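# Transfer 96-well plate from bench spot B1 to nest N1

## Task

Pick up the 96-well plate at bench spot B1 and place it in the raised plate nest N1. It must rest flat and be seated within the nest's locating features, and well A1 (at the plate's clipped corner) must be at the nest corner labelled A1. Then release the plate and move the grippers away from it.

## Robot and tools

Robot: two arms, left_arm and right_arm, each ending in a parallel two-finger gripper. The fingers extend along the gripper's own +z axis and close along its y axis. The reported hand position is the point between the finger pads, roughly 1 cm short of the fingertips. Looking from the arms toward the table, B1 is the bench spot on the left and N1 is the raised nest on the right. The plate has one clipped corner, which is where well A1 is.

World frame (used in all state lines): origin on the table surface midway between the arms, +x out across the table, +z up, and left_arm sits toward +y. The arm names do not describe image sides. Printed hand positions can be slightly wrong, more so when an arm reaches far. Arm bases may be tilted; the mounting plates and the floor frame behind the arms are fixed obstacles.

The 14-number row: every moving argument is a single row of 14 numbers, each in [-1, 1], always covering both arms even if one stays still. Order: left_arm dx, dy, dz, rx, ry, rz, opening, then right_arm dx, dy, dz, rx, ry, rz, opening. The first six for each arm are an offset, not a pose: a displacement from that gripper's measured pose, expressed in the gripper's own axes. Scale: 1.0 equals 0.6 m for dx, dy, dz and 180 degrees for rotation; rx, ry, rz form one rotation vector. Opening is absolute, not an offset: +1 is fully open (0.094 m), -1 is closed. Because offsets start from the measured pose, repeating a small offset into a rigid surface does not push further, but into something that yields it does. To keep an arm still, send the offset that returns it to its wanted pose in the first call of a reply and zeros after that, with its correct opening every time.

execute_actions(actions): a list of actions run one after another. Each action is a table of up to 15 rows; each row lasts one control step (1/30 s) and a short table repeats its final row for the remaining steps. All rows in an action are offsets from the gripper's measured pose when that action began (for the first action, the last pose reported in this scene), not from the previous row. An empty list simply returns state and images.

move(target, speed, blocking): target is one 14-number row as above, offset from the pose shown in the latest result that contains one. Each gripper travels a straight line toward it; both paths finish together, lasting 0.5 to 10 s (longer paths are cut off at 10 s short of target). Rotation takes the shorter direction. speed is m/s, 0.002 to 0.5, default 0.25; turning rate is up to twice that in rad/s. The opening is sent when the move begins. Paths do not avoid obstacles or the other arm, grippers lag and may overshoot speed near full extension, and faster moves or targets deeper past a contact hit harder. blocking=false returns after 0.5 s while motion continues; until a result shows it finished, new moves and actions are refused, so use wait or stop. The result adds a move: line giving the ending (done, off_target, moving, held, fault), limits that acted (paced = pose clipped; held = a check blocked some steps, after which the arm may jump fast), and each gripper's distance to its target.

wait(seconds): 0 to 10; the scene runs with last commands held, returning early if a running move ends. stop(): brakes the running move; fingers keep moving and braking needs room. zoom_image(camera, region): camera is cam_high, cam_low, cam_left_wrist or cam_right_wrist (all 504x504); region is [x0, y0, x1, y1] pixels from the top-left, at most 504 by 504. finished_scene(scene): ends the current scene (pass its number) and cannot be reversed; only call it once the plate is correctly seated and released.

Controller behaviour: each step, the commanded pose is clipped to within 70 mm and 16 degrees of the measured pose, and position is favoured over orientation when both cannot be met. Distant targets need several actions, and after an action an arm goes at most to its last clipped pose. Joint friction can leave the gripper up to about 31 mm off, and tiny commands may not move it. Elbows stop just before straight.

Result lines: the state line gives, per arm, end_effector_position (m) and end_effector_quat_wxyz in the world frame. Hand target lines show where each gripper is being driven. grip_measured is the finger opening on the command scale; the last Joint positions value is opening in metres. Readings may be off by about 1 mm. To hold the plate, command roughly 0.03 below grip_measured (less for a lighter grip). Joint torques are raw drive outputs with offsets and noise. Step readings list positions at some steps; HELD marks steps where an arm's command was held back. 'pose unreachable' means the clearance check altered or blocked that arm's command; 'too close' concerns the arm, its plate and its half of the frame. MOTOR HOT appears from 75 °C; at 90 °C that arm halts for 10 s; at 100 °C it goes limp and drops whatever it holds (OVER-TEMPERATURE FAULT). Avoid holding the plate aloft for long.

Cameras: cam_high, cam_low and two fisheye wrist cameras; calibration is approximate. Joint limits (rad): waist -2.618 to 3.054, shoulder 0 to 3.142, elbow 0 to 3.142, wrist pitch and yaw -1.571 to 1.571, wrist roll -2.094 to 2.094.

Avoid: dropping the plate from more than a few millimetres, slamming or pushing hard, knocking anything off the table (ends the scene), and arms colliding or pressing on each other. Loose objects may be nudged briefly by outside pushes; recheck before finishing.

Each tool is called after "Call:" in YAML: its name, and indented under it one key for each argument.

## Session

Call:
execute_actions:
  actions: []

Scene clock: 0.00 s.
left_arm: end_effector_position=(+0.2515, +0.1900, +0.2382) grip_measured=+1.000 end_effector_quat_wxyz=(+0.327, -0.451, +0.822, -0.115) | right_arm: end_effector_position=(+0.5903, -0.2126, +0.2569) grip_measured=+1.000 end_effector_quat_wxyz=(+0.200, +0.558, +0.762, +0.261)
Joint positions: left_arm=[-0.964  1.076  1.2   -1.253 -0.574 -1.694  0.094] | right_arm=[ 0.122  2.223  2.51  -1.197 -0.114  1.404  0.094]
Joint velocities: left_arm=[ 0.012  0.002 -0.012 -0.022 -0.051  0.007  0.   ] | right_arm=[-0.002  0.002 -0.007 -0.066 -0.051  0.11   0.   ]
Joint torques (N m, as the arm reports them, + toward a larger angle): no reading
Hand target (left_arm): +0.252, +0.190, +0.238; +0.327, -0.451, +0.822, -0.115
Hand target (right_arm): +0.590, -0.213, +0.257; +0.200, +0.558, +0.762, +0.261

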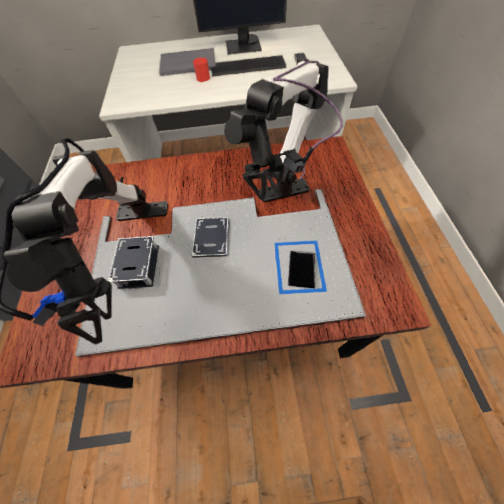

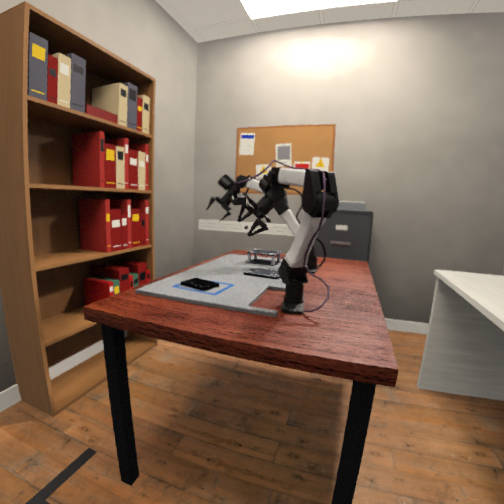

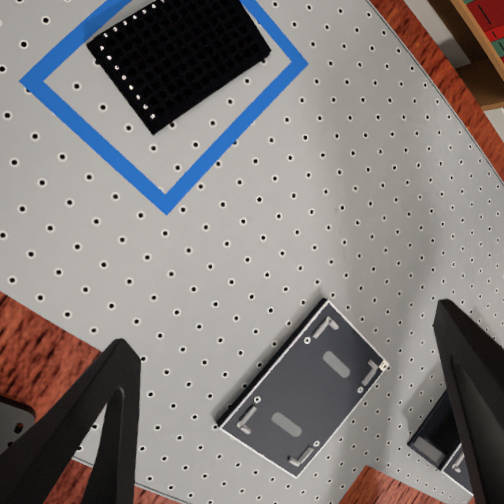

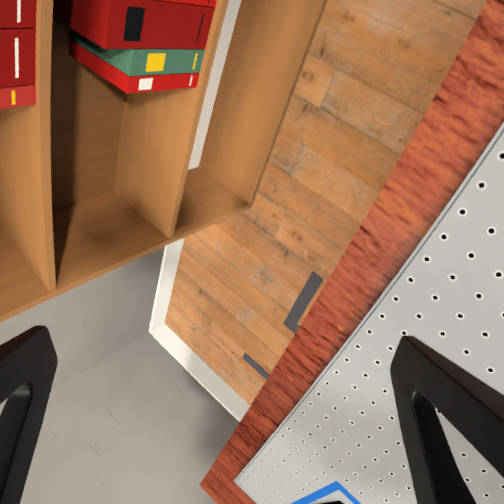

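Call:
zoom_image:
  camera: "cam_high"
  region: [90, 190, 250, 310]

Call:
zoom_image:
  camera: "cam_high"
  region: [260, 230, 340, 300]

Call:
zoom_image:
  camera: "cam_left_wrist"
  region: [0, 0, 320, 220]

Call:
zoom_image:
  camera: "cam_low"
  region: [130, 230, 330, 320]

Region (90, 190, 250, 310) of cam_high's 504x504 image, scaled by 3.150, with more detail than that image has; it fills the top 378 rows of this view, and the rest is white.

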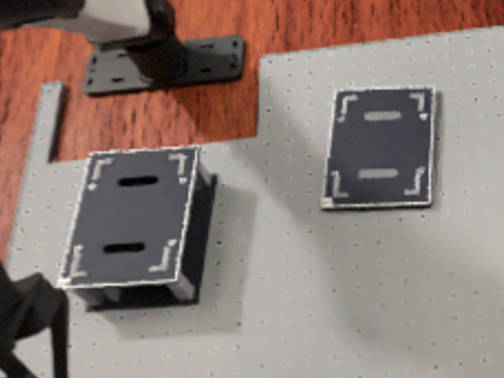

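Region (260, 230, 340, 300) of cam_high's 504x504 image, scaled by 6.300, with more detail than that image has; it fills the top 441 rows of this view, and the rest is white.

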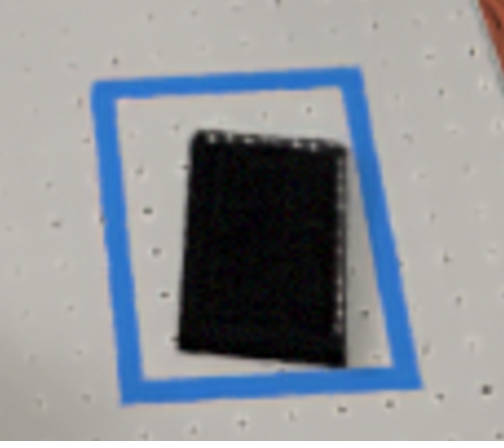

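Region (0, 0, 320, 220) of cam_left_wrist's 504x504 image, scaled by 1.575, with more detail than that image has; it fills the top 346 rows of this view, and the rest is white.

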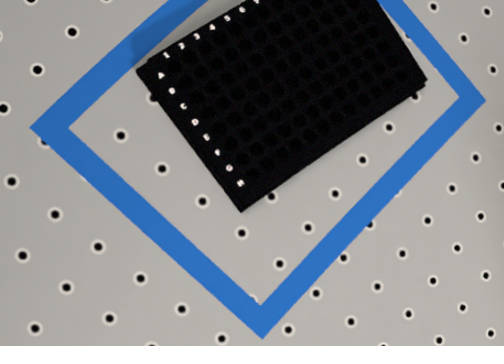

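Region (130, 230, 330, 320) of cam_low's 504x504 image, scaled by 2.520, with more detail than that image has; it fills the top 227 rows of this view, and the rest is white.

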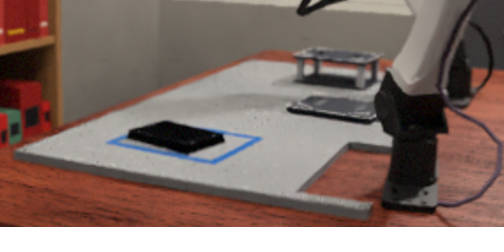

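Call:
move:
  target: [-0.122,0.0542,0.2938,-0.0515,0.2346,0.3796,1, 0.0525,-0.4818,-0.219,0.1807,0.1385,-0.3864,1]
  speed: 0.35

Scene clock: 102.60 s.
left_arm: end_effector_position=(+0.3714, +0.2788, +0.1246) grip_measured=+1.000 end_effector_quat_wxyz=(+0.007, +0.116, +0.993, -0.011) | right_arm: end_effector_position=(+0.2918, -0.2722, +0.1758) grip_measured=+1.000 end_effector_quat_wxyz=(+0.000, +0.015, +1.000, +0.010)
Joint positions: left_arm=[-0.164  1.821  1.585 -1.323  0.023  0.209  0.094] | right_arm=[ 0.069  1.484  1.424 -1.508 -0.02   0.077  0.094]
Joint velocities: left_arm=[ 0.007 -0.012 -0.012 -0.022 -0.007 -0.051  0.   ] | right_arm=[-0.012  0.017 -0.017 -0.051 -0.007 -0.007  0.   ]
Joint torques (N m, as the arm reports them, + toward a larger angle): left_arm=[ 0.19 -8.09  9.31  0.42 -0.06 -0.03] | right_arm=[ 1.38 -5.75  4.66  0.37  0.18 -0.19]
Hand target (left_arm): +0.371, +0.284, +0.126; +0.001, +0.117, +0.993, -0.006
Hand target (right_arm): +0.286, -0.272, +0.176; -0.001, +0.004, +1.000, +0.004
Off the commanded pose (left_arm): 0.009 m, 2 deg.
Off the commanded pose (right_arm): 0.007 m, 2 deg.
move: done
camera_calibration (this result's frames):
cam_left_wrist: T_world_to_cam=[[-0.431313, -0.902191, 0.00438898, 0.419679], [-0.665369, 0.321373, 0.673798, 0.107164], [-0.609306, 0.287698, -0.738902, 0.343173], [0, 0, 0, 1]] pos_world=[0.461414, 0.245461, 0.179523]
cam_right_wrist: T_world_to_cam=[[0.0285486, -0.999579, 0.00514161, -0.285657], [-0.852649, -0.0216669, 0.522034, 0.182053], [-0.521703, -0.0192873, -0.852909, 0.392283], [0, 0, 0, 1]] pos_world=[0.368038, -0.274026, 0.241012]

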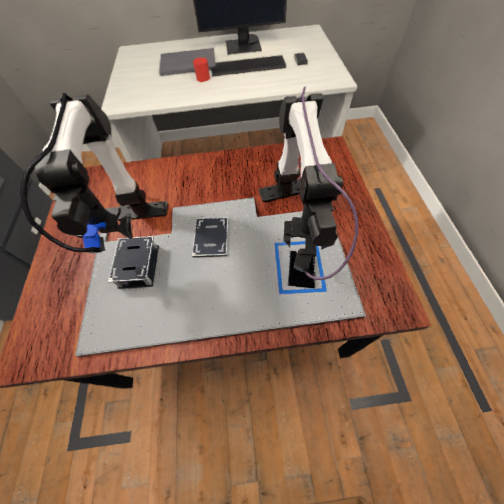

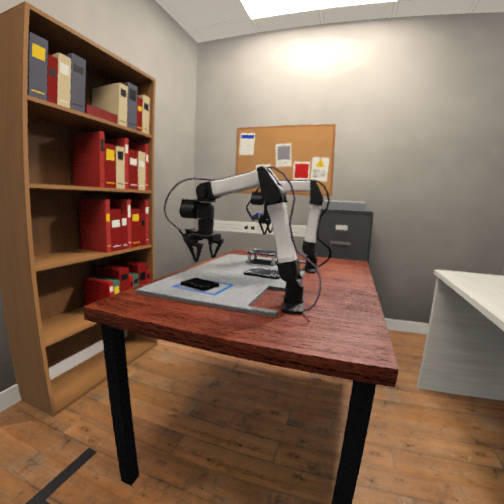

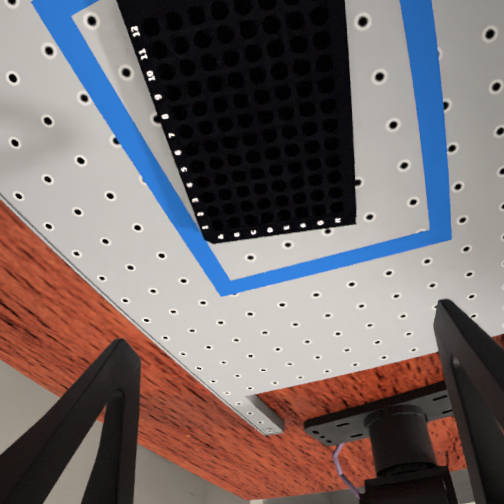

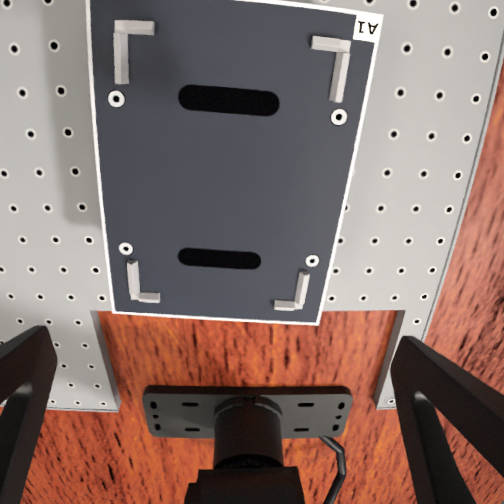

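Call:
zoom_image:
  camera: "cam_left_wrist"
  region: [100, 0, 400, 300]

Call:
zoom_image:
  camera: "cam_right_wrist"
  region: [70, 0, 410, 340]

Region (100, 0, 400, 300) of cam_left_wrist's 504x504 image, scaled by 1.680, with more detail than that image has.

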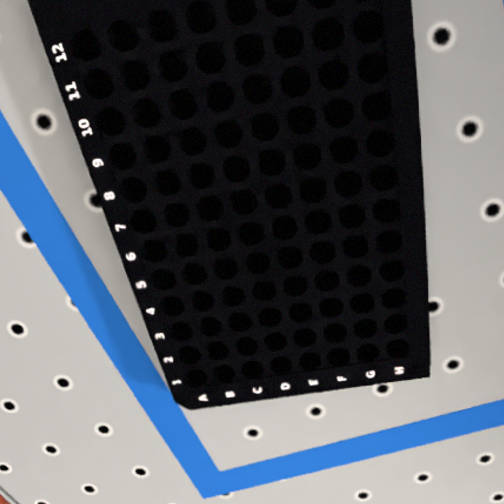

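Region (70, 0, 410, 340) of cam_right_wrist's 504x504 image, scaled by 1.482, with more detail than that image has.

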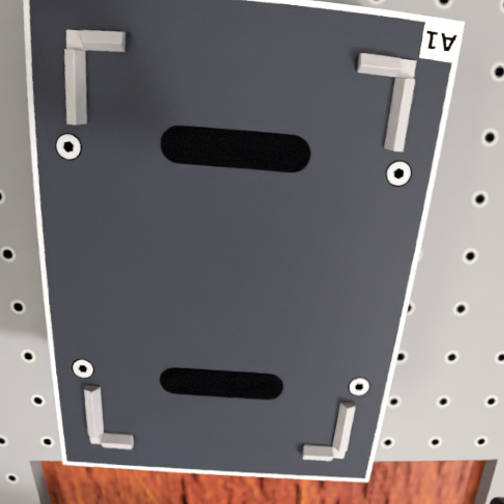

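Call:
move:
  target: [-0.0413,0.0038,0.1327,-0.0064,0.0053,0.0067,1, -0.015,0.0105,0.1013,0.0064,0,0.0094,1]
  speed: 0.15

Scene clock: 170.67 s.
left_arm: end_effector_position=(+0.3979, +0.2756, +0.0527) grip_measured=+1.000 end_effector_quat_wxyz=(+0.002, +0.123, +0.992, -0.005) | right_arm: end_effector_position=(+0.3012, -0.2668, +0.1208) grip_measured=+1.000 end_effector_quat_wxyz=(+0.003, +0.030, +1.000, +0.005)
Joint positions: left_arm=[-0.177  1.964  1.489 -1.092  0.01   0.212  0.094] | right_arm=[ 0.094  1.502  1.221 -1.283 -0.01   0.133  0.094]
Joint velocities: left_arm=[-0.007 -0.007  0.002  0.037 -0.051 -0.007  0.   ] | right_arm=[-0.012 -0.012 -0.012  0.022 -0.051  0.066  0.   ]
Joint torques (N m, as the arm reports them, + toward a larger angle): left_arm=[-1.26 -9.57  6.01  0.78 -0.04 -0.14] | right_arm=[ 1.41 -3.96  5.09  0.55  0.17  0.01]
Hand target (left_arm): +0.398, +0.274, +0.046; +0.000, +0.126, +0.992, +0.000
Hand target (right_arm): +0.302, -0.266, +0.115; +0.000, +0.029, +1.000, -0.001
Off the commanded pose (left_arm): 0.008 m, 1 deg.
Off the commanded pose (right_arm): 0.006 m, 1 deg.
move: done
camera_calibration (this result's frames):
cam_left_wrist: T_world_to_cam=[[-0.444936, -0.895556, -0.00334385, 0.432534], [-0.654549, 0.322645, 0.683714, 0.169064], [-0.611226, 0.306398, -0.729742, 0.302257], [0, 0, 0, 1]] pos_world=[0.487858, 0.2402, 0.106424]
cam_right_wrist: T_world_to_cam=[[-0.00166921, -0.999892, 0.0145897, -0.272397], [-0.85529, 0.00898715, 0.518072, 0.228308], [-0.518147, -0.0116137, -0.855212, 0.351577], [0, 0, 0, 1]] pos_world=[0.376984, -0.270336, 0.186367]

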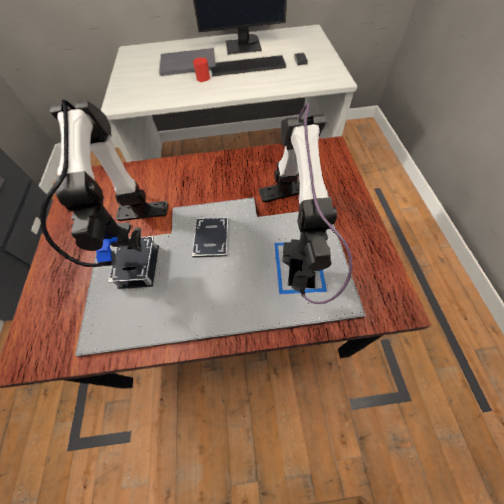

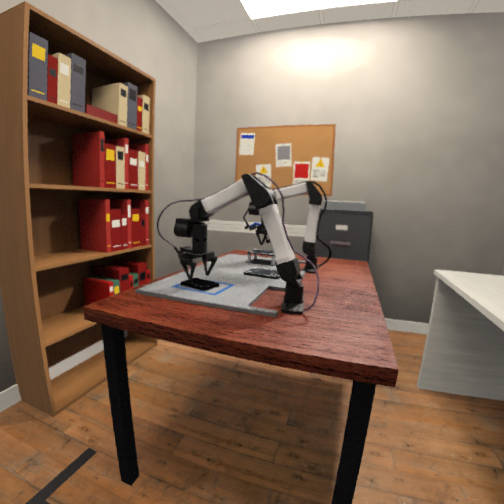

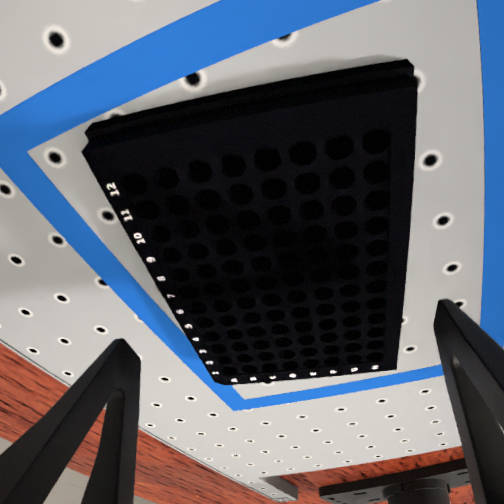

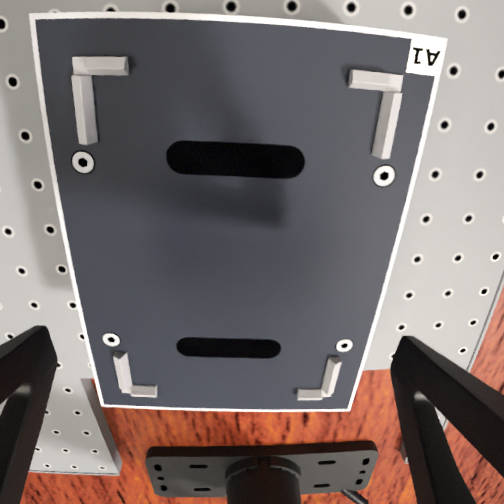

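Call:
zoom_image:
  camera: "cam_left_wrist"
  region: [60, 40, 480, 420]

Call:
zoom_image:
  camera: "cam_low"
  region: [160, 230, 300, 310]

Region (60, 40, 480, 420) of cam_left_wrist's 504x504 image, scaled by 1.200, with more detail than that image has; it fills the top 456 rows of this view, and the rest is white.

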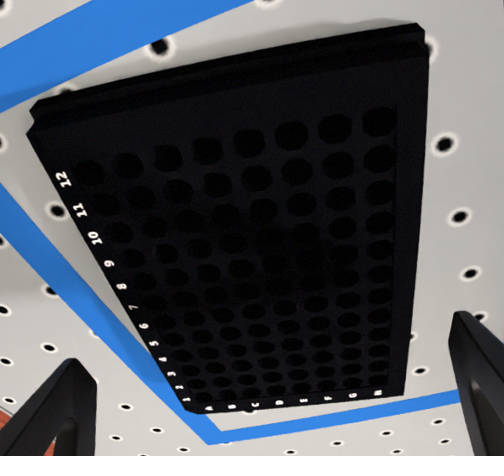

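Region (160, 230, 300, 310) of cam_low's 504x504 image, scaled by 3.600, with more detail than that image has; it fills the top 288 rows of this view, and the rest is white.

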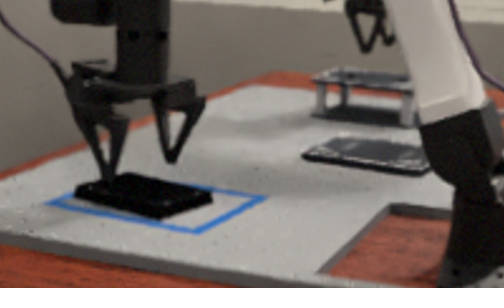

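Call:
move:
  target: [0,-0.0017,0.061,-0.003,0.001,0.001,1, -0.03,0,-0.05,0,0,0,1]
  speed: 0.07

Scene clock: 233.00 s.
left_arm: end_effector_position=(+0.3999, +0.2755, +0.0244) grip_measured=+1.000 end_effector_quat_wxyz=(+0.005, +0.123, +0.992, -0.005) | right_arm: end_effector_position=(+0.3169, -0.2658, +0.1502) grip_measured=+1.000 end_effector_quat_wxyz=(+0.007, +0.030, +1.000, +0.005)
Joint positions: left_arm=[-0.177  1.996  1.417 -0.982  0.01   0.212  0.094] | right_arm=[ 0.094  1.555  1.388 -1.388 -0.009  0.133  0.094]
Joint velocities: left_arm=[ 0.002 -0.012 -0.012 -0.037 -0.081 -0.007  0.   ] | right_arm=[-0.012  0.007  0.012 -0.081  0.022 -0.007  0.   ]
Joint torques (N m, as the arm reports them, + toward a larger angle): left_arm=[-1.03 -9.49  5.65  0.75 -0.04 -0.17] | right_arm=[-0.16 -4.14  7.71  0.33  0.05 -0.2 ]
Hand target (left_arm): +0.398, +0.275, +0.016; +0.001, +0.125, +0.992, -0.000
Hand target (right_arm): +0.319, -0.268, +0.151; +0.003, +0.030, +1.000, +0.005
Off the commanded pose (left_arm): 0.009 m, 1 deg.
Off the commanded pose (right_arm): 0.003 m, 1 deg.
move: done
camera_calibration (this result's frames):
cam_left_wrist: T_world_to_cam=[[-0.444904, -0.895557, -0.00617848, 0.433315], [-0.659226, 0.322811, 0.679128, 0.191679], [-0.606203, 0.306219, -0.733994, 0.280972], [0, 0, 0, 1]] pos_world=[0.48947, 0.240143, 0.0787345]
cam_right_wrist: T_world_to_cam=[[-0.00218178, -0.999895, 0.0143075, -0.271507], [-0.859799, 0.00918153, 0.51055, 0.229144], [-0.510628, -0.0111876, -0.859729, 0.383269], [0, 0, 0, 1]] pos_world=[0.392133, -0.269295, 0.216402]

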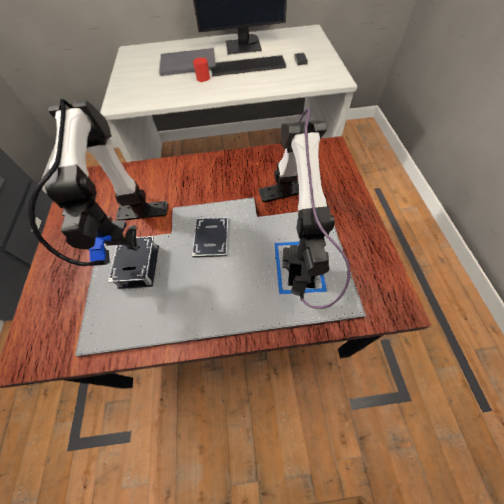

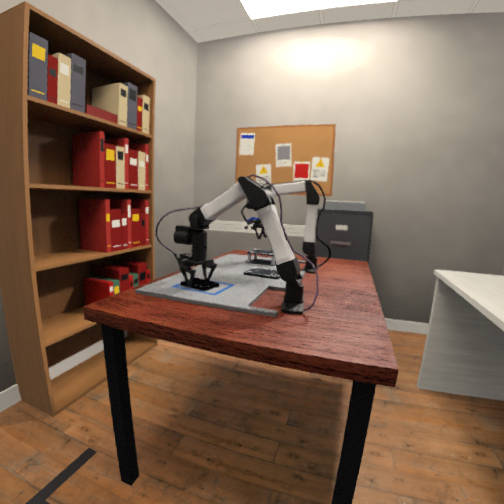

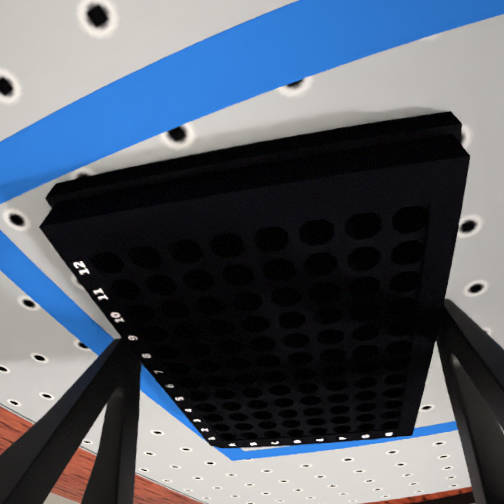

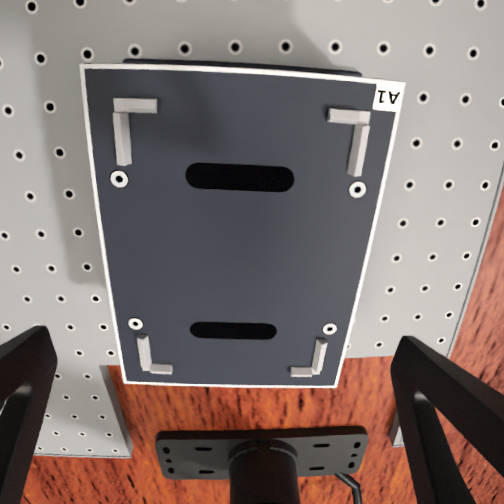

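Call:
execute_actions:
  actions:
    - [[0,0,0.015,0,0,0,1,0,0,0,0,0,0,1],[0,0,0.016,0,0,0,1,0,0,0,0,0,0,1],[0,0,0.017,0,0,0,1,0,0,0,0,0,0,1],[0,0,0.018,0,0,0,1,0,0,0,0,0,0,1],[0,0,0.019,0,0,0,1,0,0,0,0,0,0,1],[0,0,0.020,0,0,0,1,0,0,0,0,0,0,1],[0,0,0.020,0,0,0,0.95,0,0,0,0,0,0,1],[0,0,0.020,0,0,0,0.9,0,0,0,0,0,0,1],[0,0,0.020,0,0,0,0.86,0,0,0,0,0,0,1],[0,0,0.020,0,0,0,0.83,0,0,0,0,0,0,1],[0,0,0.020,0,0,0,0.80,0,0,0,0,0,0,1],[0,0,0.020,0,0,0,0.77,0,0,0,0,0,0,1],[0,0,0.020,0,0,0,0.75,0,0,0,0,0,0,1],[0,0,0.020,0,0,0,0.73,0,0,0,0,0,0,1],[0,0,0.020,0,0,0,0.71,0,0,0,0,0,0,1]]

Call:
execute_actions:
  actions: []

Scene clock: 244.97 s.
left_arm: end_effector_position=(+0.4049, +0.2753, +0.0245) grip_measured=+0.733 end_effector_quat_wxyz=(+0.016, +0.123, +0.992, -0.004) | right_arm: end_effector_position=(+0.3165, -0.2658, +0.1502) grip_measured=+1.000 end_effector_quat_wxyz=(+0.007, +0.030, +1.000, +0.005)
Joint positions: left_arm=[-0.177  1.996  1.417 -0.962  0.01   0.212  0.081] | right_arm=[ 0.094  1.555  1.388 -1.39  -0.009  0.133  0.094]
Joint velocities: left_arm=[ 0.002  0.002 -0.007  0.051 -0.022  0.022 -0.01 ] | right_arm=[-0.012 -0.002  0.002  0.037  0.022 -0.037  0.   ]
Joint torques (N m, as the arm reports them, + toward a larger angle): left_arm=[-0.42 -9.1   4.99  0.84  0.07 -0.12] | right_arm=[ 0.55 -5.15  6.08  0.46  0.06 -0.1 ]
Hand target (left_arm): +0.400, +0.276, +0.013; +0.005, +0.123, +0.992, -0.005
Hand target (right_arm): +0.317, -0.266, +0.150; +0.007, +0.030, +1.000, +0.005
Off the commanded pose (left_arm): 0.013 m, 1 deg.
Off the commanded pose (right_arm): 0.000 m, 0 deg.
Step readings (end_effector_position):
0: left_arm (+0.4002, +0.2755, +0.0244) | right_arm (+0.3165, -0.2658, +0.1502)
1: left_arm (+0.4005, +0.2755, +0.0244) | right_arm (+0.3165, -0.2658, +0.1502)
2: left_arm (+0.4009, +0.2755, +0.0244) | right_arm (+0.3165, -0.2658, +0.1502)
4: left_arm (+0.4021, +0.2754, +0.0244) | right_arm (+0.3165, -0.2658, +0.1502)
8: left_arm (+0.4039, +0.2754, +0.0245) | right_arm (+0.3165, -0.2658, +0.1502)
15: end_effector_position above
camera_calibration (this result's frames):
cam_left_wrist: T_world_to_cam=[[-0.444694, -0.895565, -0.0145227, 0.435489], [-0.67281, 0.323294, 0.665438, 0.200645], [-0.591248, 0.305688, -0.746312, 0.278504], [0, 0, 0, 1]] pos_world=[0.49332, 0.240006, 0.080659]
cam_right_wrist: T_world_to_cam=[[-0.00215992, -0.999894, 0.0144224, -0.271559], [-0.859021, 0.00923858, 0.511857, 0.228398], [-0.511936, -0.0112835, -0.85895, 0.383344], [0, 0, 0, 1]] pos_world=[0.39186, -0.269315, 0.216282]

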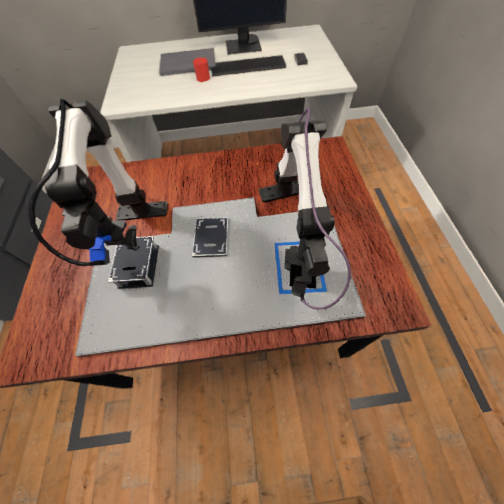

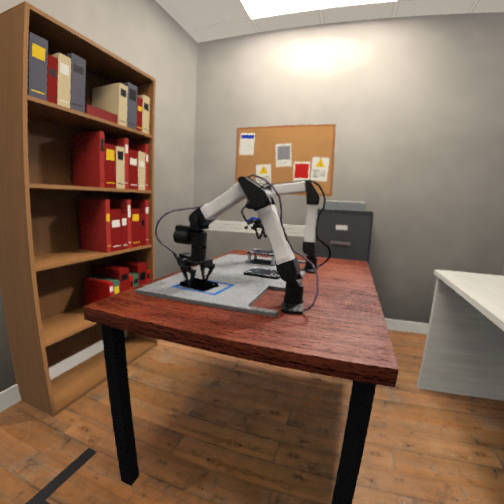

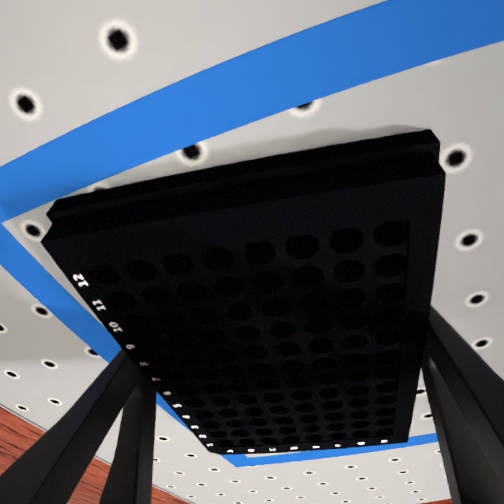

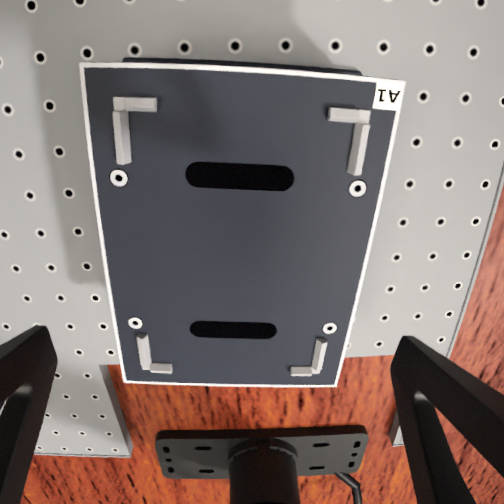

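Scene clock: 244.97 s.
left_arm: end_effector_position=(+0.4049, +0.2753, +0.0245) grip_measured=+0.733 end_effector_quat_wxyz=(+0.016, +0.123, +0.992, -0.004) | right_arm: end_effector_position=(+0.3165, -0.2658, +0.1502) grip_measured=+1.000 end_effector_quat_wxyz=(+0.007, +0.030, +1.000, +0.005)
Joint positions: left_arm=[-0.177  1.996  1.417 -0.962  0.01   0.212  0.081] | right_arm=[ 0.094  1.555  1.388 -1.39  -0.009  0.133  0.094]
Joint velocities: left_arm=[ 0.002  0.002 -0.007  0.051 -0.022  0.022 -0.01 ] | right_arm=[-0.012 -0.002  0.002  0.037  0.022 -0.037  0.   ]
Joint torques (N m, as the arm reports them, + toward a larger angle): left_arm=[-0.42 -9.1   4.99  0.84  0.07 -0.12] | right_arm=[ 0.55 -5.15  6.08  0.46  0.06 -0.1 ]
Hand target (left_arm): +0.400, +0.276, +0.013; +0.005, +0.123, +0.992, -0.005
Hand target (right_arm): +0.317, -0.266, +0.150; +0.007, +0.030, +1.000, +0.005
Off the commanded pose (left_arm): 0.013 m, 1 deg.
Off the commanded pose (right_arm): 0.000 m, 0 deg.
camera_calibration (this result's frames):
cam_left_wrist: T_world_to_cam=[[-0.444694, -0.895565, -0.0145227, 0.435489], [-0.67281, 0.323294, 0.665438, 0.200645], [-0.591248, 0.305688, -0.746312, 0.278504], [0, 0, 0, 1]] pos_world=[0.49332, 0.240006, 0.080659]
cam_right_wrist: T_world_to_cam=[[-0.00215992, -0.999894, 0.0144224, -0.271559], [-0.859021, 0.00923858, 0.511857, 0.228398], [-0.511936, -0.0112835, -0.85895, 0.383344], [0, 0, 0, 1]] pos_world=[0.39186, -0.269315, 0.216282]

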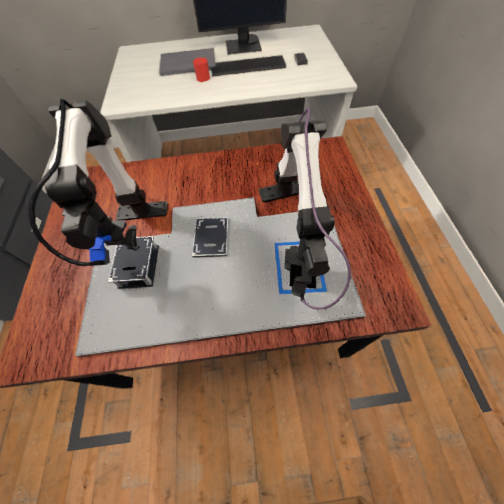

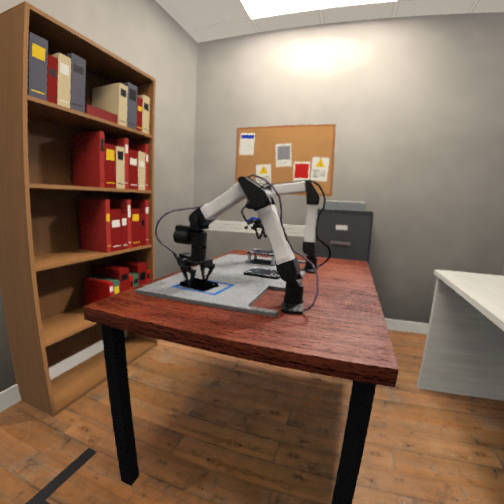

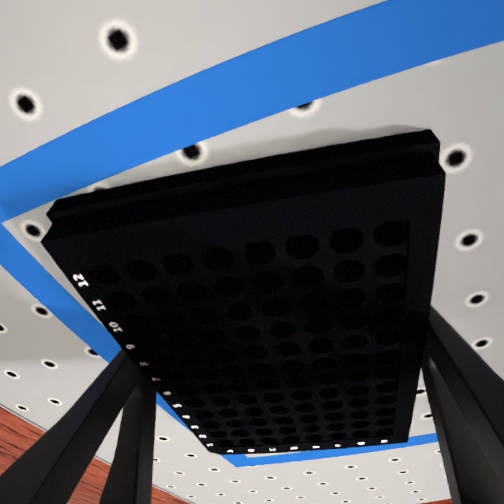

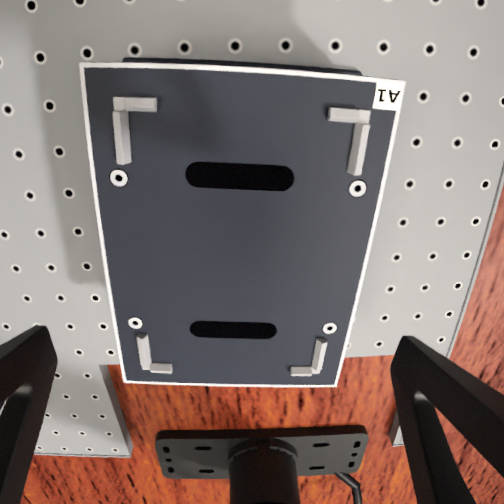

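Call:
wait:
  seconds: 0

Call:
zoom_image:
  camera: "cam_low"
  region: [170, 250, 240, 300]

Scene clock: 249.13 s.
left_arm: end_effector_position=(+0.4049, +0.2753, +0.0245) grip_measured=+0.732 end_effector_quat_wxyz=(+0.016, +0.123, +0.992, -0.004) | right_arm: end_effector_position=(+0.3165, -0.2658, +0.1502) grip_measured=+1.000 end_effector_quat_wxyz=(+0.007, +0.030, +1.000, +0.005)
Joint positions: left_arm=[-0.177  1.996  1.417 -0.962  0.01   0.212  0.081] | right_arm=[ 0.094  1.555  1.388 -1.39  -0.009  0.133  0.094]
Joint velocities: left_arm=[-0.017 -0.002 -0.007 -0.007  0.022 -0.066  0.001] | right_arm=[-0.017  0.002 -0.012  0.022 -0.007  0.007  0.   ]
Joint torques (N m, as the arm reports them, + toward a larger angle): left_arm=[-0.49 -9.09  4.93  0.85  0.07 -0.14] | right_arm=[ 0.54 -5.13  6.07  0.46  0.07 -0.1 ]
Hand target (left_arm): +0.400, +0.276, +0.013; +0.005, +0.123, +0.992, -0.005
Hand target (right_arm): +0.317, -0.266, +0.150; +0.007, +0.030, +1.000, +0.005
Off the commanded pose (left_arm): 0.013 m, 1 deg.
Off the commanded pose (right_arm): 0.000 m, 0 deg.
camera_calibration (this result's frames):
cam_left_wrist: T_world_to_cam=[[-0.444694, -0.895565, -0.0145227, 0.435489], [-0.67281, 0.323294, 0.665438, 0.200645], [-0.591248, 0.305688, -0.746312, 0.278504], [0, 0, 0, 1]] pos_world=[0.49332, 0.240006, 0.080659]
cam_right_wrist: T_world_to_cam=[[-0.00215992, -0.999894, 0.0144224, -0.271559], [-0.859021, 0.00923858, 0.511857, 0.228398], [-0.511936, -0.0112835, -0.85895, 0.383344], [0, 0, 0, 1]] pos_world=[0.39186, -0.269315, 0.216282]

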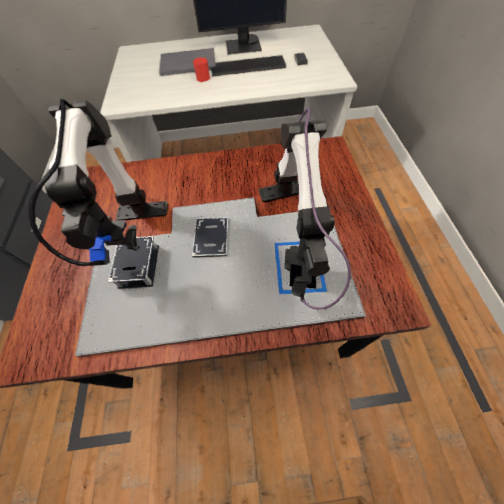

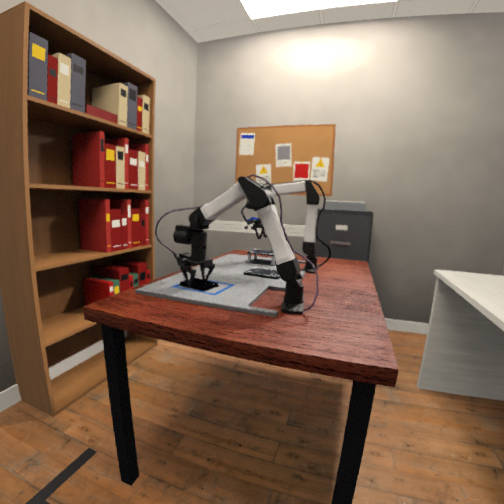

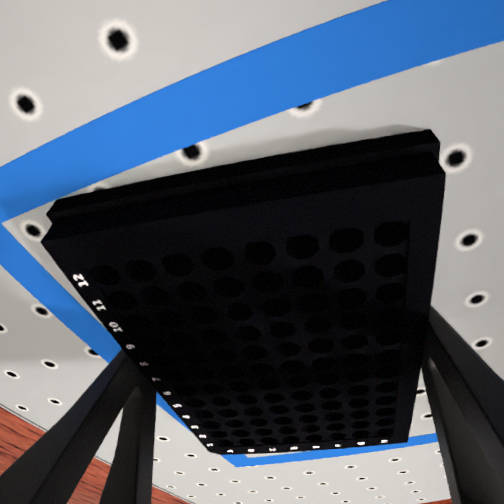

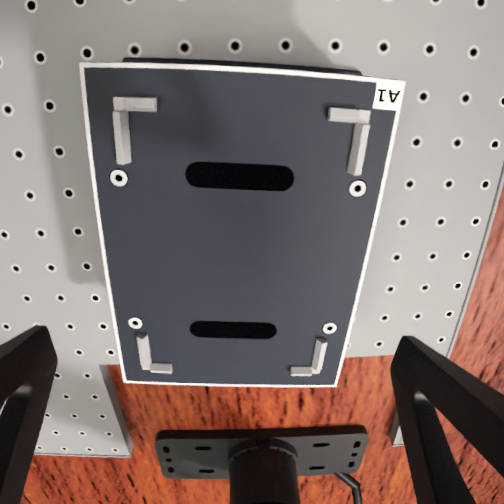

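Region (170, 250, 240, 300) of cam_low's 504x504 image, scaled by 7.200, with more detail than that image has; it fills the top 360 rows of this view, and the rest is white.

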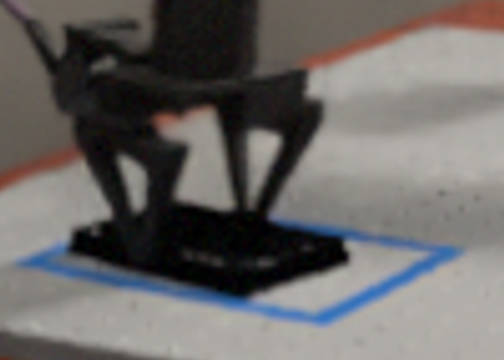

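Call:
move:
  target: [-0.002,0,-0.06,0,0,0,0.70, 0,0,0,0,0,0,1]
  speed: 0.1

Scene clock: 267.93 s.
left_arm: end_effector_position=(+0.4037, +0.2754, +0.0526) grip_measured=+0.732 end_effector_quat_wxyz=(+0.013, +0.123, +0.992, -0.004) | right_arm: end_effector_position=(+0.3165, -0.2658, +0.1502) grip_measured=+1.000 end_effector_quat_wxyz=(+0.007, +0.030, +1.000, +0.005)
Joint positions: left_arm=[-0.177  1.967  1.492 -1.072  0.01   0.212  0.081] | right_arm=[ 0.094  1.555  1.388 -1.39  -0.009  0.133  0.094]
Joint velocities: left_arm=[ 0.022  0.017  0.007 -0.007  0.037 -0.022  0.   ] | right_arm=[-0.002  0.007 -0.017  0.066  0.051 -0.022  0.   ]
Joint torques (N m, as the arm reports them, + toward a larger angle): left_arm=[ -0.44 -11.11   9.12   0.39   0.05  -0.14] | right_arm=[ 0.55 -5.14  6.1   0.44  0.06 -0.09]
Hand target (left_arm): +0.405, +0.275, +0.060; +0.016, +0.123, +0.992, -0.004
Hand target (right_arm): +0.317, -0.266, +0.150; +0.007, +0.030, +1.000, +0.005
Off the commanded pose (left_arm): 0.008 m, 0 deg.
Off the commanded pose (right_arm): 0.000 m, 0 deg.
move: done
camera_calibration (this result's frames):
cam_left_wrist: T_world_to_cam=[[-0.444775, -0.895562, -0.0120041, 0.435333], [-0.668738, 0.323149, 0.6696, 0.179351], [-0.595789, 0.305849, -0.742625, 0.300401], [0, 0, 0, 1]] pos_world=[0.49254, 0.240033, 0.108218]
cam_right_wrist: T_world_to_cam=[[-0.00215992, -0.999894, 0.0144224, -0.271559], [-0.859021, 0.00923858, 0.511857, 0.228398], [-0.511936, -0.0112835, -0.85895, 0.383344], [0, 0, 0, 1]] pos_world=[0.39186, -0.269315, 0.216282]

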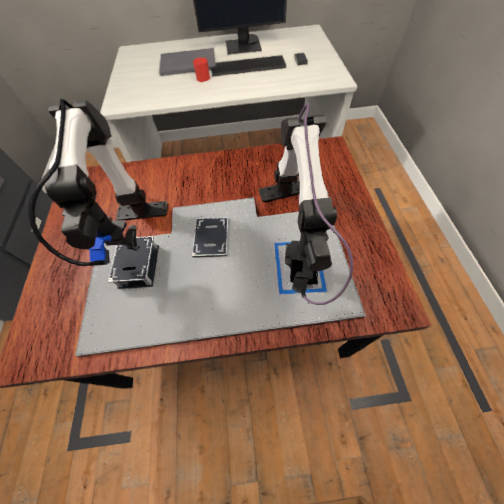

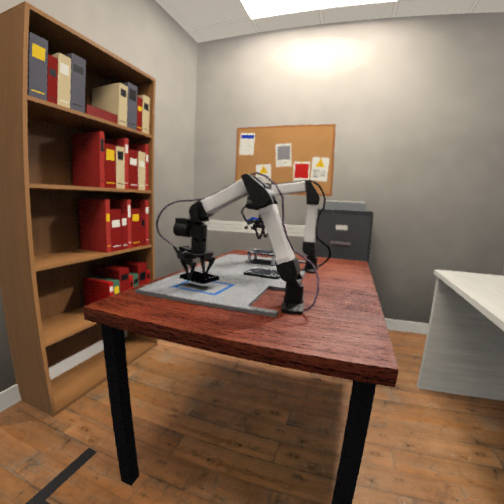

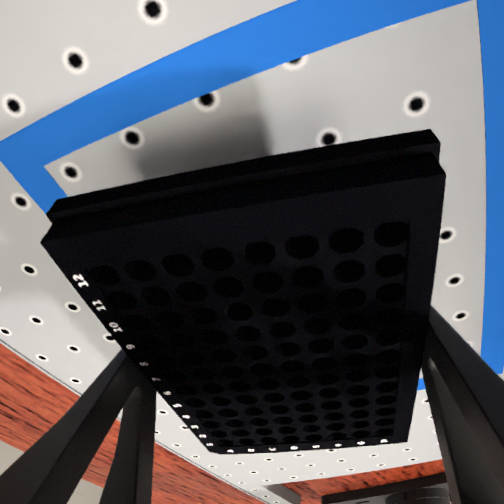

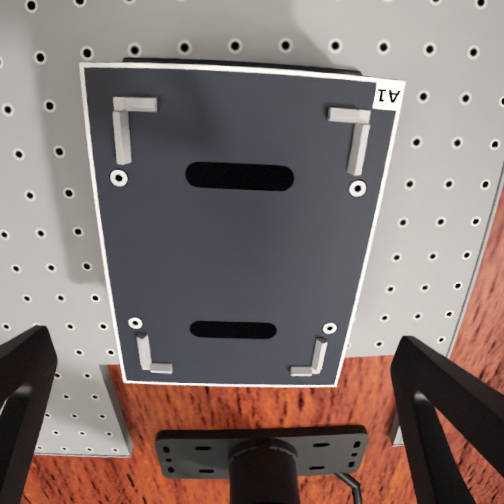

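Call:
move:
  target: [-0.0697,-0.473,0.0117,0.0114,0.002,0.4217,0.70, -0.075,0,0,0,0,-0.42,1]
  speed: 0.35

Scene clock: 286.50 s.
left_arm: end_effector_position=(+0.3728, -0.0050, +0.0445) grip_measured=+0.732 end_effector_quat_wxyz=(+0.008, +0.703, +0.711, -0.004) | right_arm: end_effector_position=(+0.3593, -0.2655, +0.1510) grip_measured=+1.000 end_effector_quat_wxyz=(+0.011, -0.588, +0.809, -0.002)
Joint positions: left_arm=[-0.851  2.304  1.987 -1.239  0.01   0.851  0.081] | right_arm=[ 0.085  1.712  1.559 -1.397 -0.009 -1.194  0.094]
Joint velocities: left_arm=[-0.007  0.002  0.012 -0.066 -0.081 -0.022 -0.001] | right_arm=[ 0.007 -0.027 -0.007  0.022 -0.007 -0.007  0.   ]
Joint torques (N m, as the arm reports them, + toward a larger angle): left_arm=[ -0.54 -11.97   9.48   0.34   0.13  -0.05] | right_arm=[-0.31 -5.42  7.76  0.35 -0.01 -0.21]
Hand target (left_arm): +0.372, -0.005, +0.044; +0.001, +0.708, +0.707, -0.006
Hand target (right_arm): +0.361, -0.269, +0.152; +0.009, -0.589, +0.808, +0.000
Off the commanded pose (left_arm): 0.007 m, 1 deg.
Off the commanded pose (right_arm): 0.004 m, 0 deg.
move: done
camera_calibration (this result's frames):
cam_left_wrist: T_world_to_cam=[[-0.979238, 0.201779, -0.0194655, 0.375411], [0.135546, 0.723142, 0.677269, -0.0434833], [0.150735, 0.660569, -0.735478, 0.0848071], [0, 0, 0, 1]] pos_world=[0.360727, -0.100326, 0.0991312]
cam_right_wrist: T_world_to_cam=[[0.966778, -0.252193, 0.0416928, -0.424962], [-0.237649, -0.826717, 0.509963, -0.18025], [-0.094141, -0.50293, -0.859185, 0.125375], [0, 0, 0, 1]] pos_world=[0.37981, -0.193133, 0.217359]

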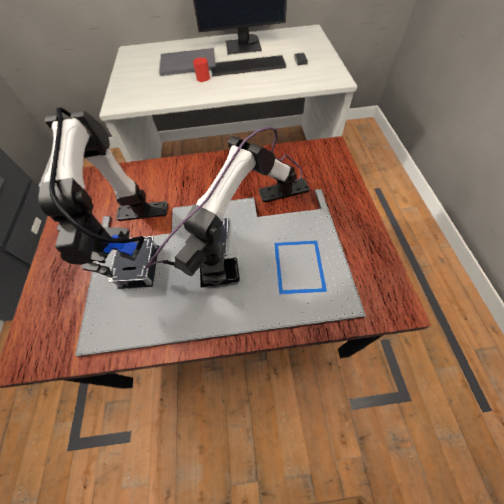

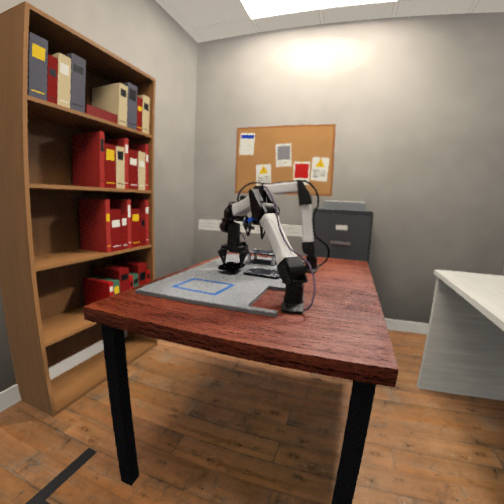

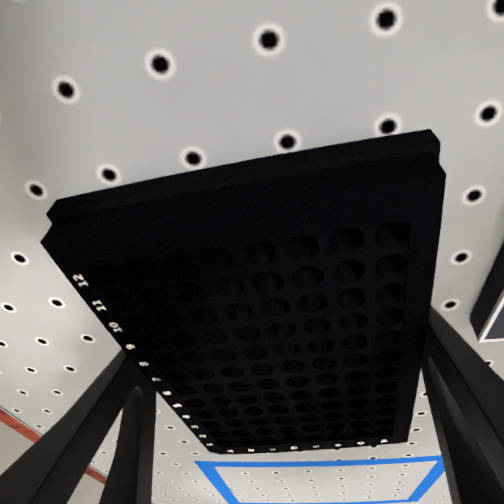

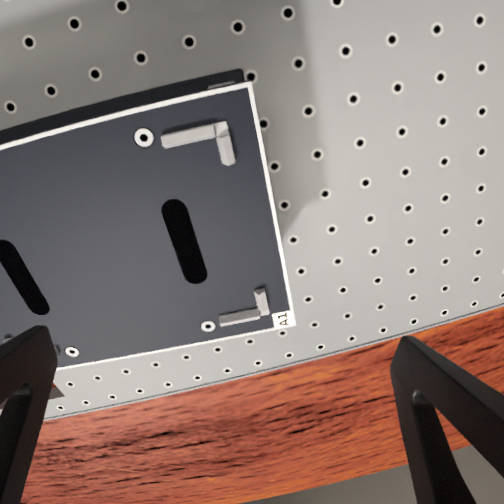

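Call:
move:
  target: [0,0,0.039,0.003,-0.005,0,0.70, 0,0,0,0,0,-0.02,1]
  speed: 0.05

Scene clock: 313.60 s.
left_arm: end_effector_position=(+0.3732, -0.0069, +0.0309) grip_measured=+0.732 end_effector_quat_wxyz=(+0.014, +0.704, +0.710, -0.007) | right_arm: end_effector_position=(+0.3592, -0.2655, +0.1510) grip_measured=+1.000 end_effector_quat_wxyz=(+0.011, -0.609, +0.793, -0.002)
Joint positions: left_arm=[-0.851  2.304  1.933 -1.173  0.017  0.853  0.081] | right_arm=[ 0.085  1.712  1.559 -1.397 -0.009 -1.247  0.094]
Joint velocities: left_arm=[ 0.007 -0.007 -0.012 -0.022  0.022  0.066  0.   ] | right_arm=[ 0.017  0.012 -0.027 -0.051  0.022 -0.066  0.   ]
Joint torques (N m, as the arm reports them, + toward a larger angle): left_arm=[  0.18 -12.19   5.89   0.76   0.21  -0.1 ] | right_arm=[ 0.57 -6.43  6.05  0.42 -0.01 -0.19]
Hand target (left_arm): +0.373, -0.005, +0.021; +0.010, +0.703, +0.711, -0.013
Hand target (right_arm): +0.359, -0.266, +0.151; +0.011, -0.613, +0.790, -0.002
Off the commanded pose (left_arm): 0.010 m, 1 deg.
Off the commanded pose (right_arm): 0.000 m, 1 deg.
move: done
camera_calibration (this result's frames):
cam_left_wrist: T_world_to_cam=[[-0.978866, 0.202735, -0.026849, 0.376058], [0.133236, 0.731816, 0.668351, -0.0318008], [0.155146, 0.650649, -0.743361, 0.0746073], [0, 0, 0, 1]] pos_world=[0.360772, -0.101511, 0.0868111]
cam_right_wrist: T_world_to_cam=[[0.978698, -0.200941, 0.0421114, -0.415609], [-0.193936, -0.837525, 0.510823, -0.198979], [-0.0673758, -0.508109, -0.858654, 0.114291], [0, 0, 0, 1]] pos_world=[0.375867, -0.19209, 0.217281]

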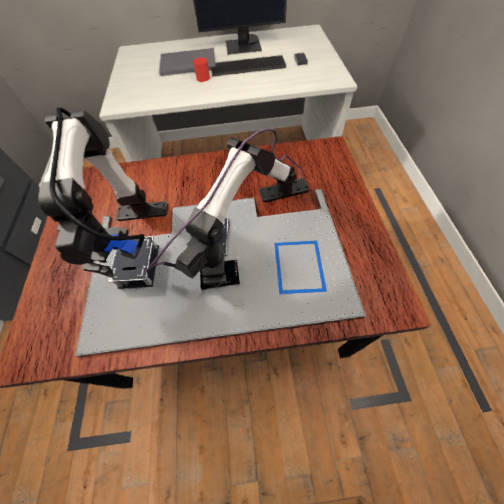

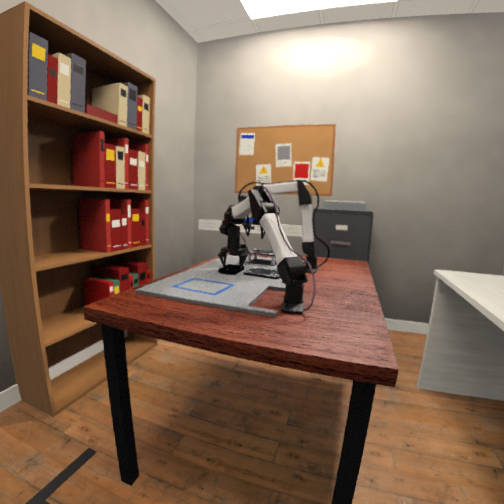

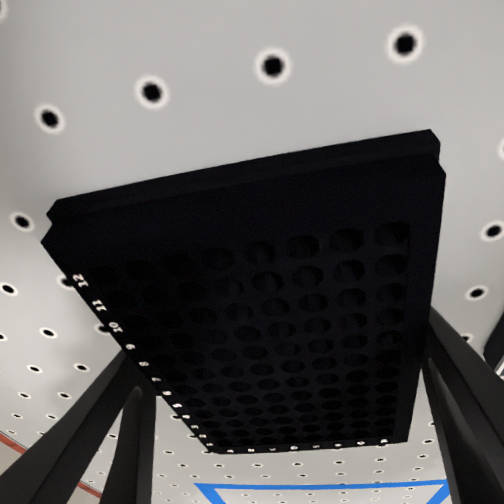

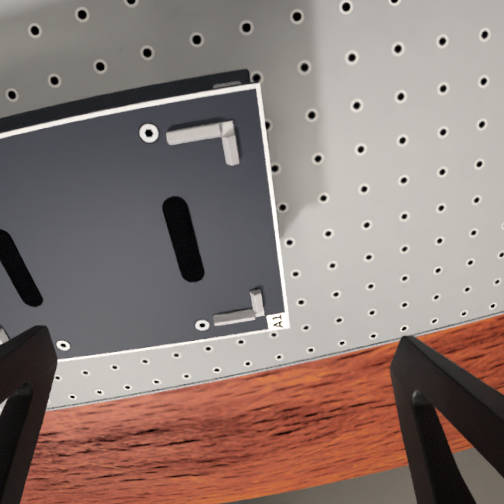

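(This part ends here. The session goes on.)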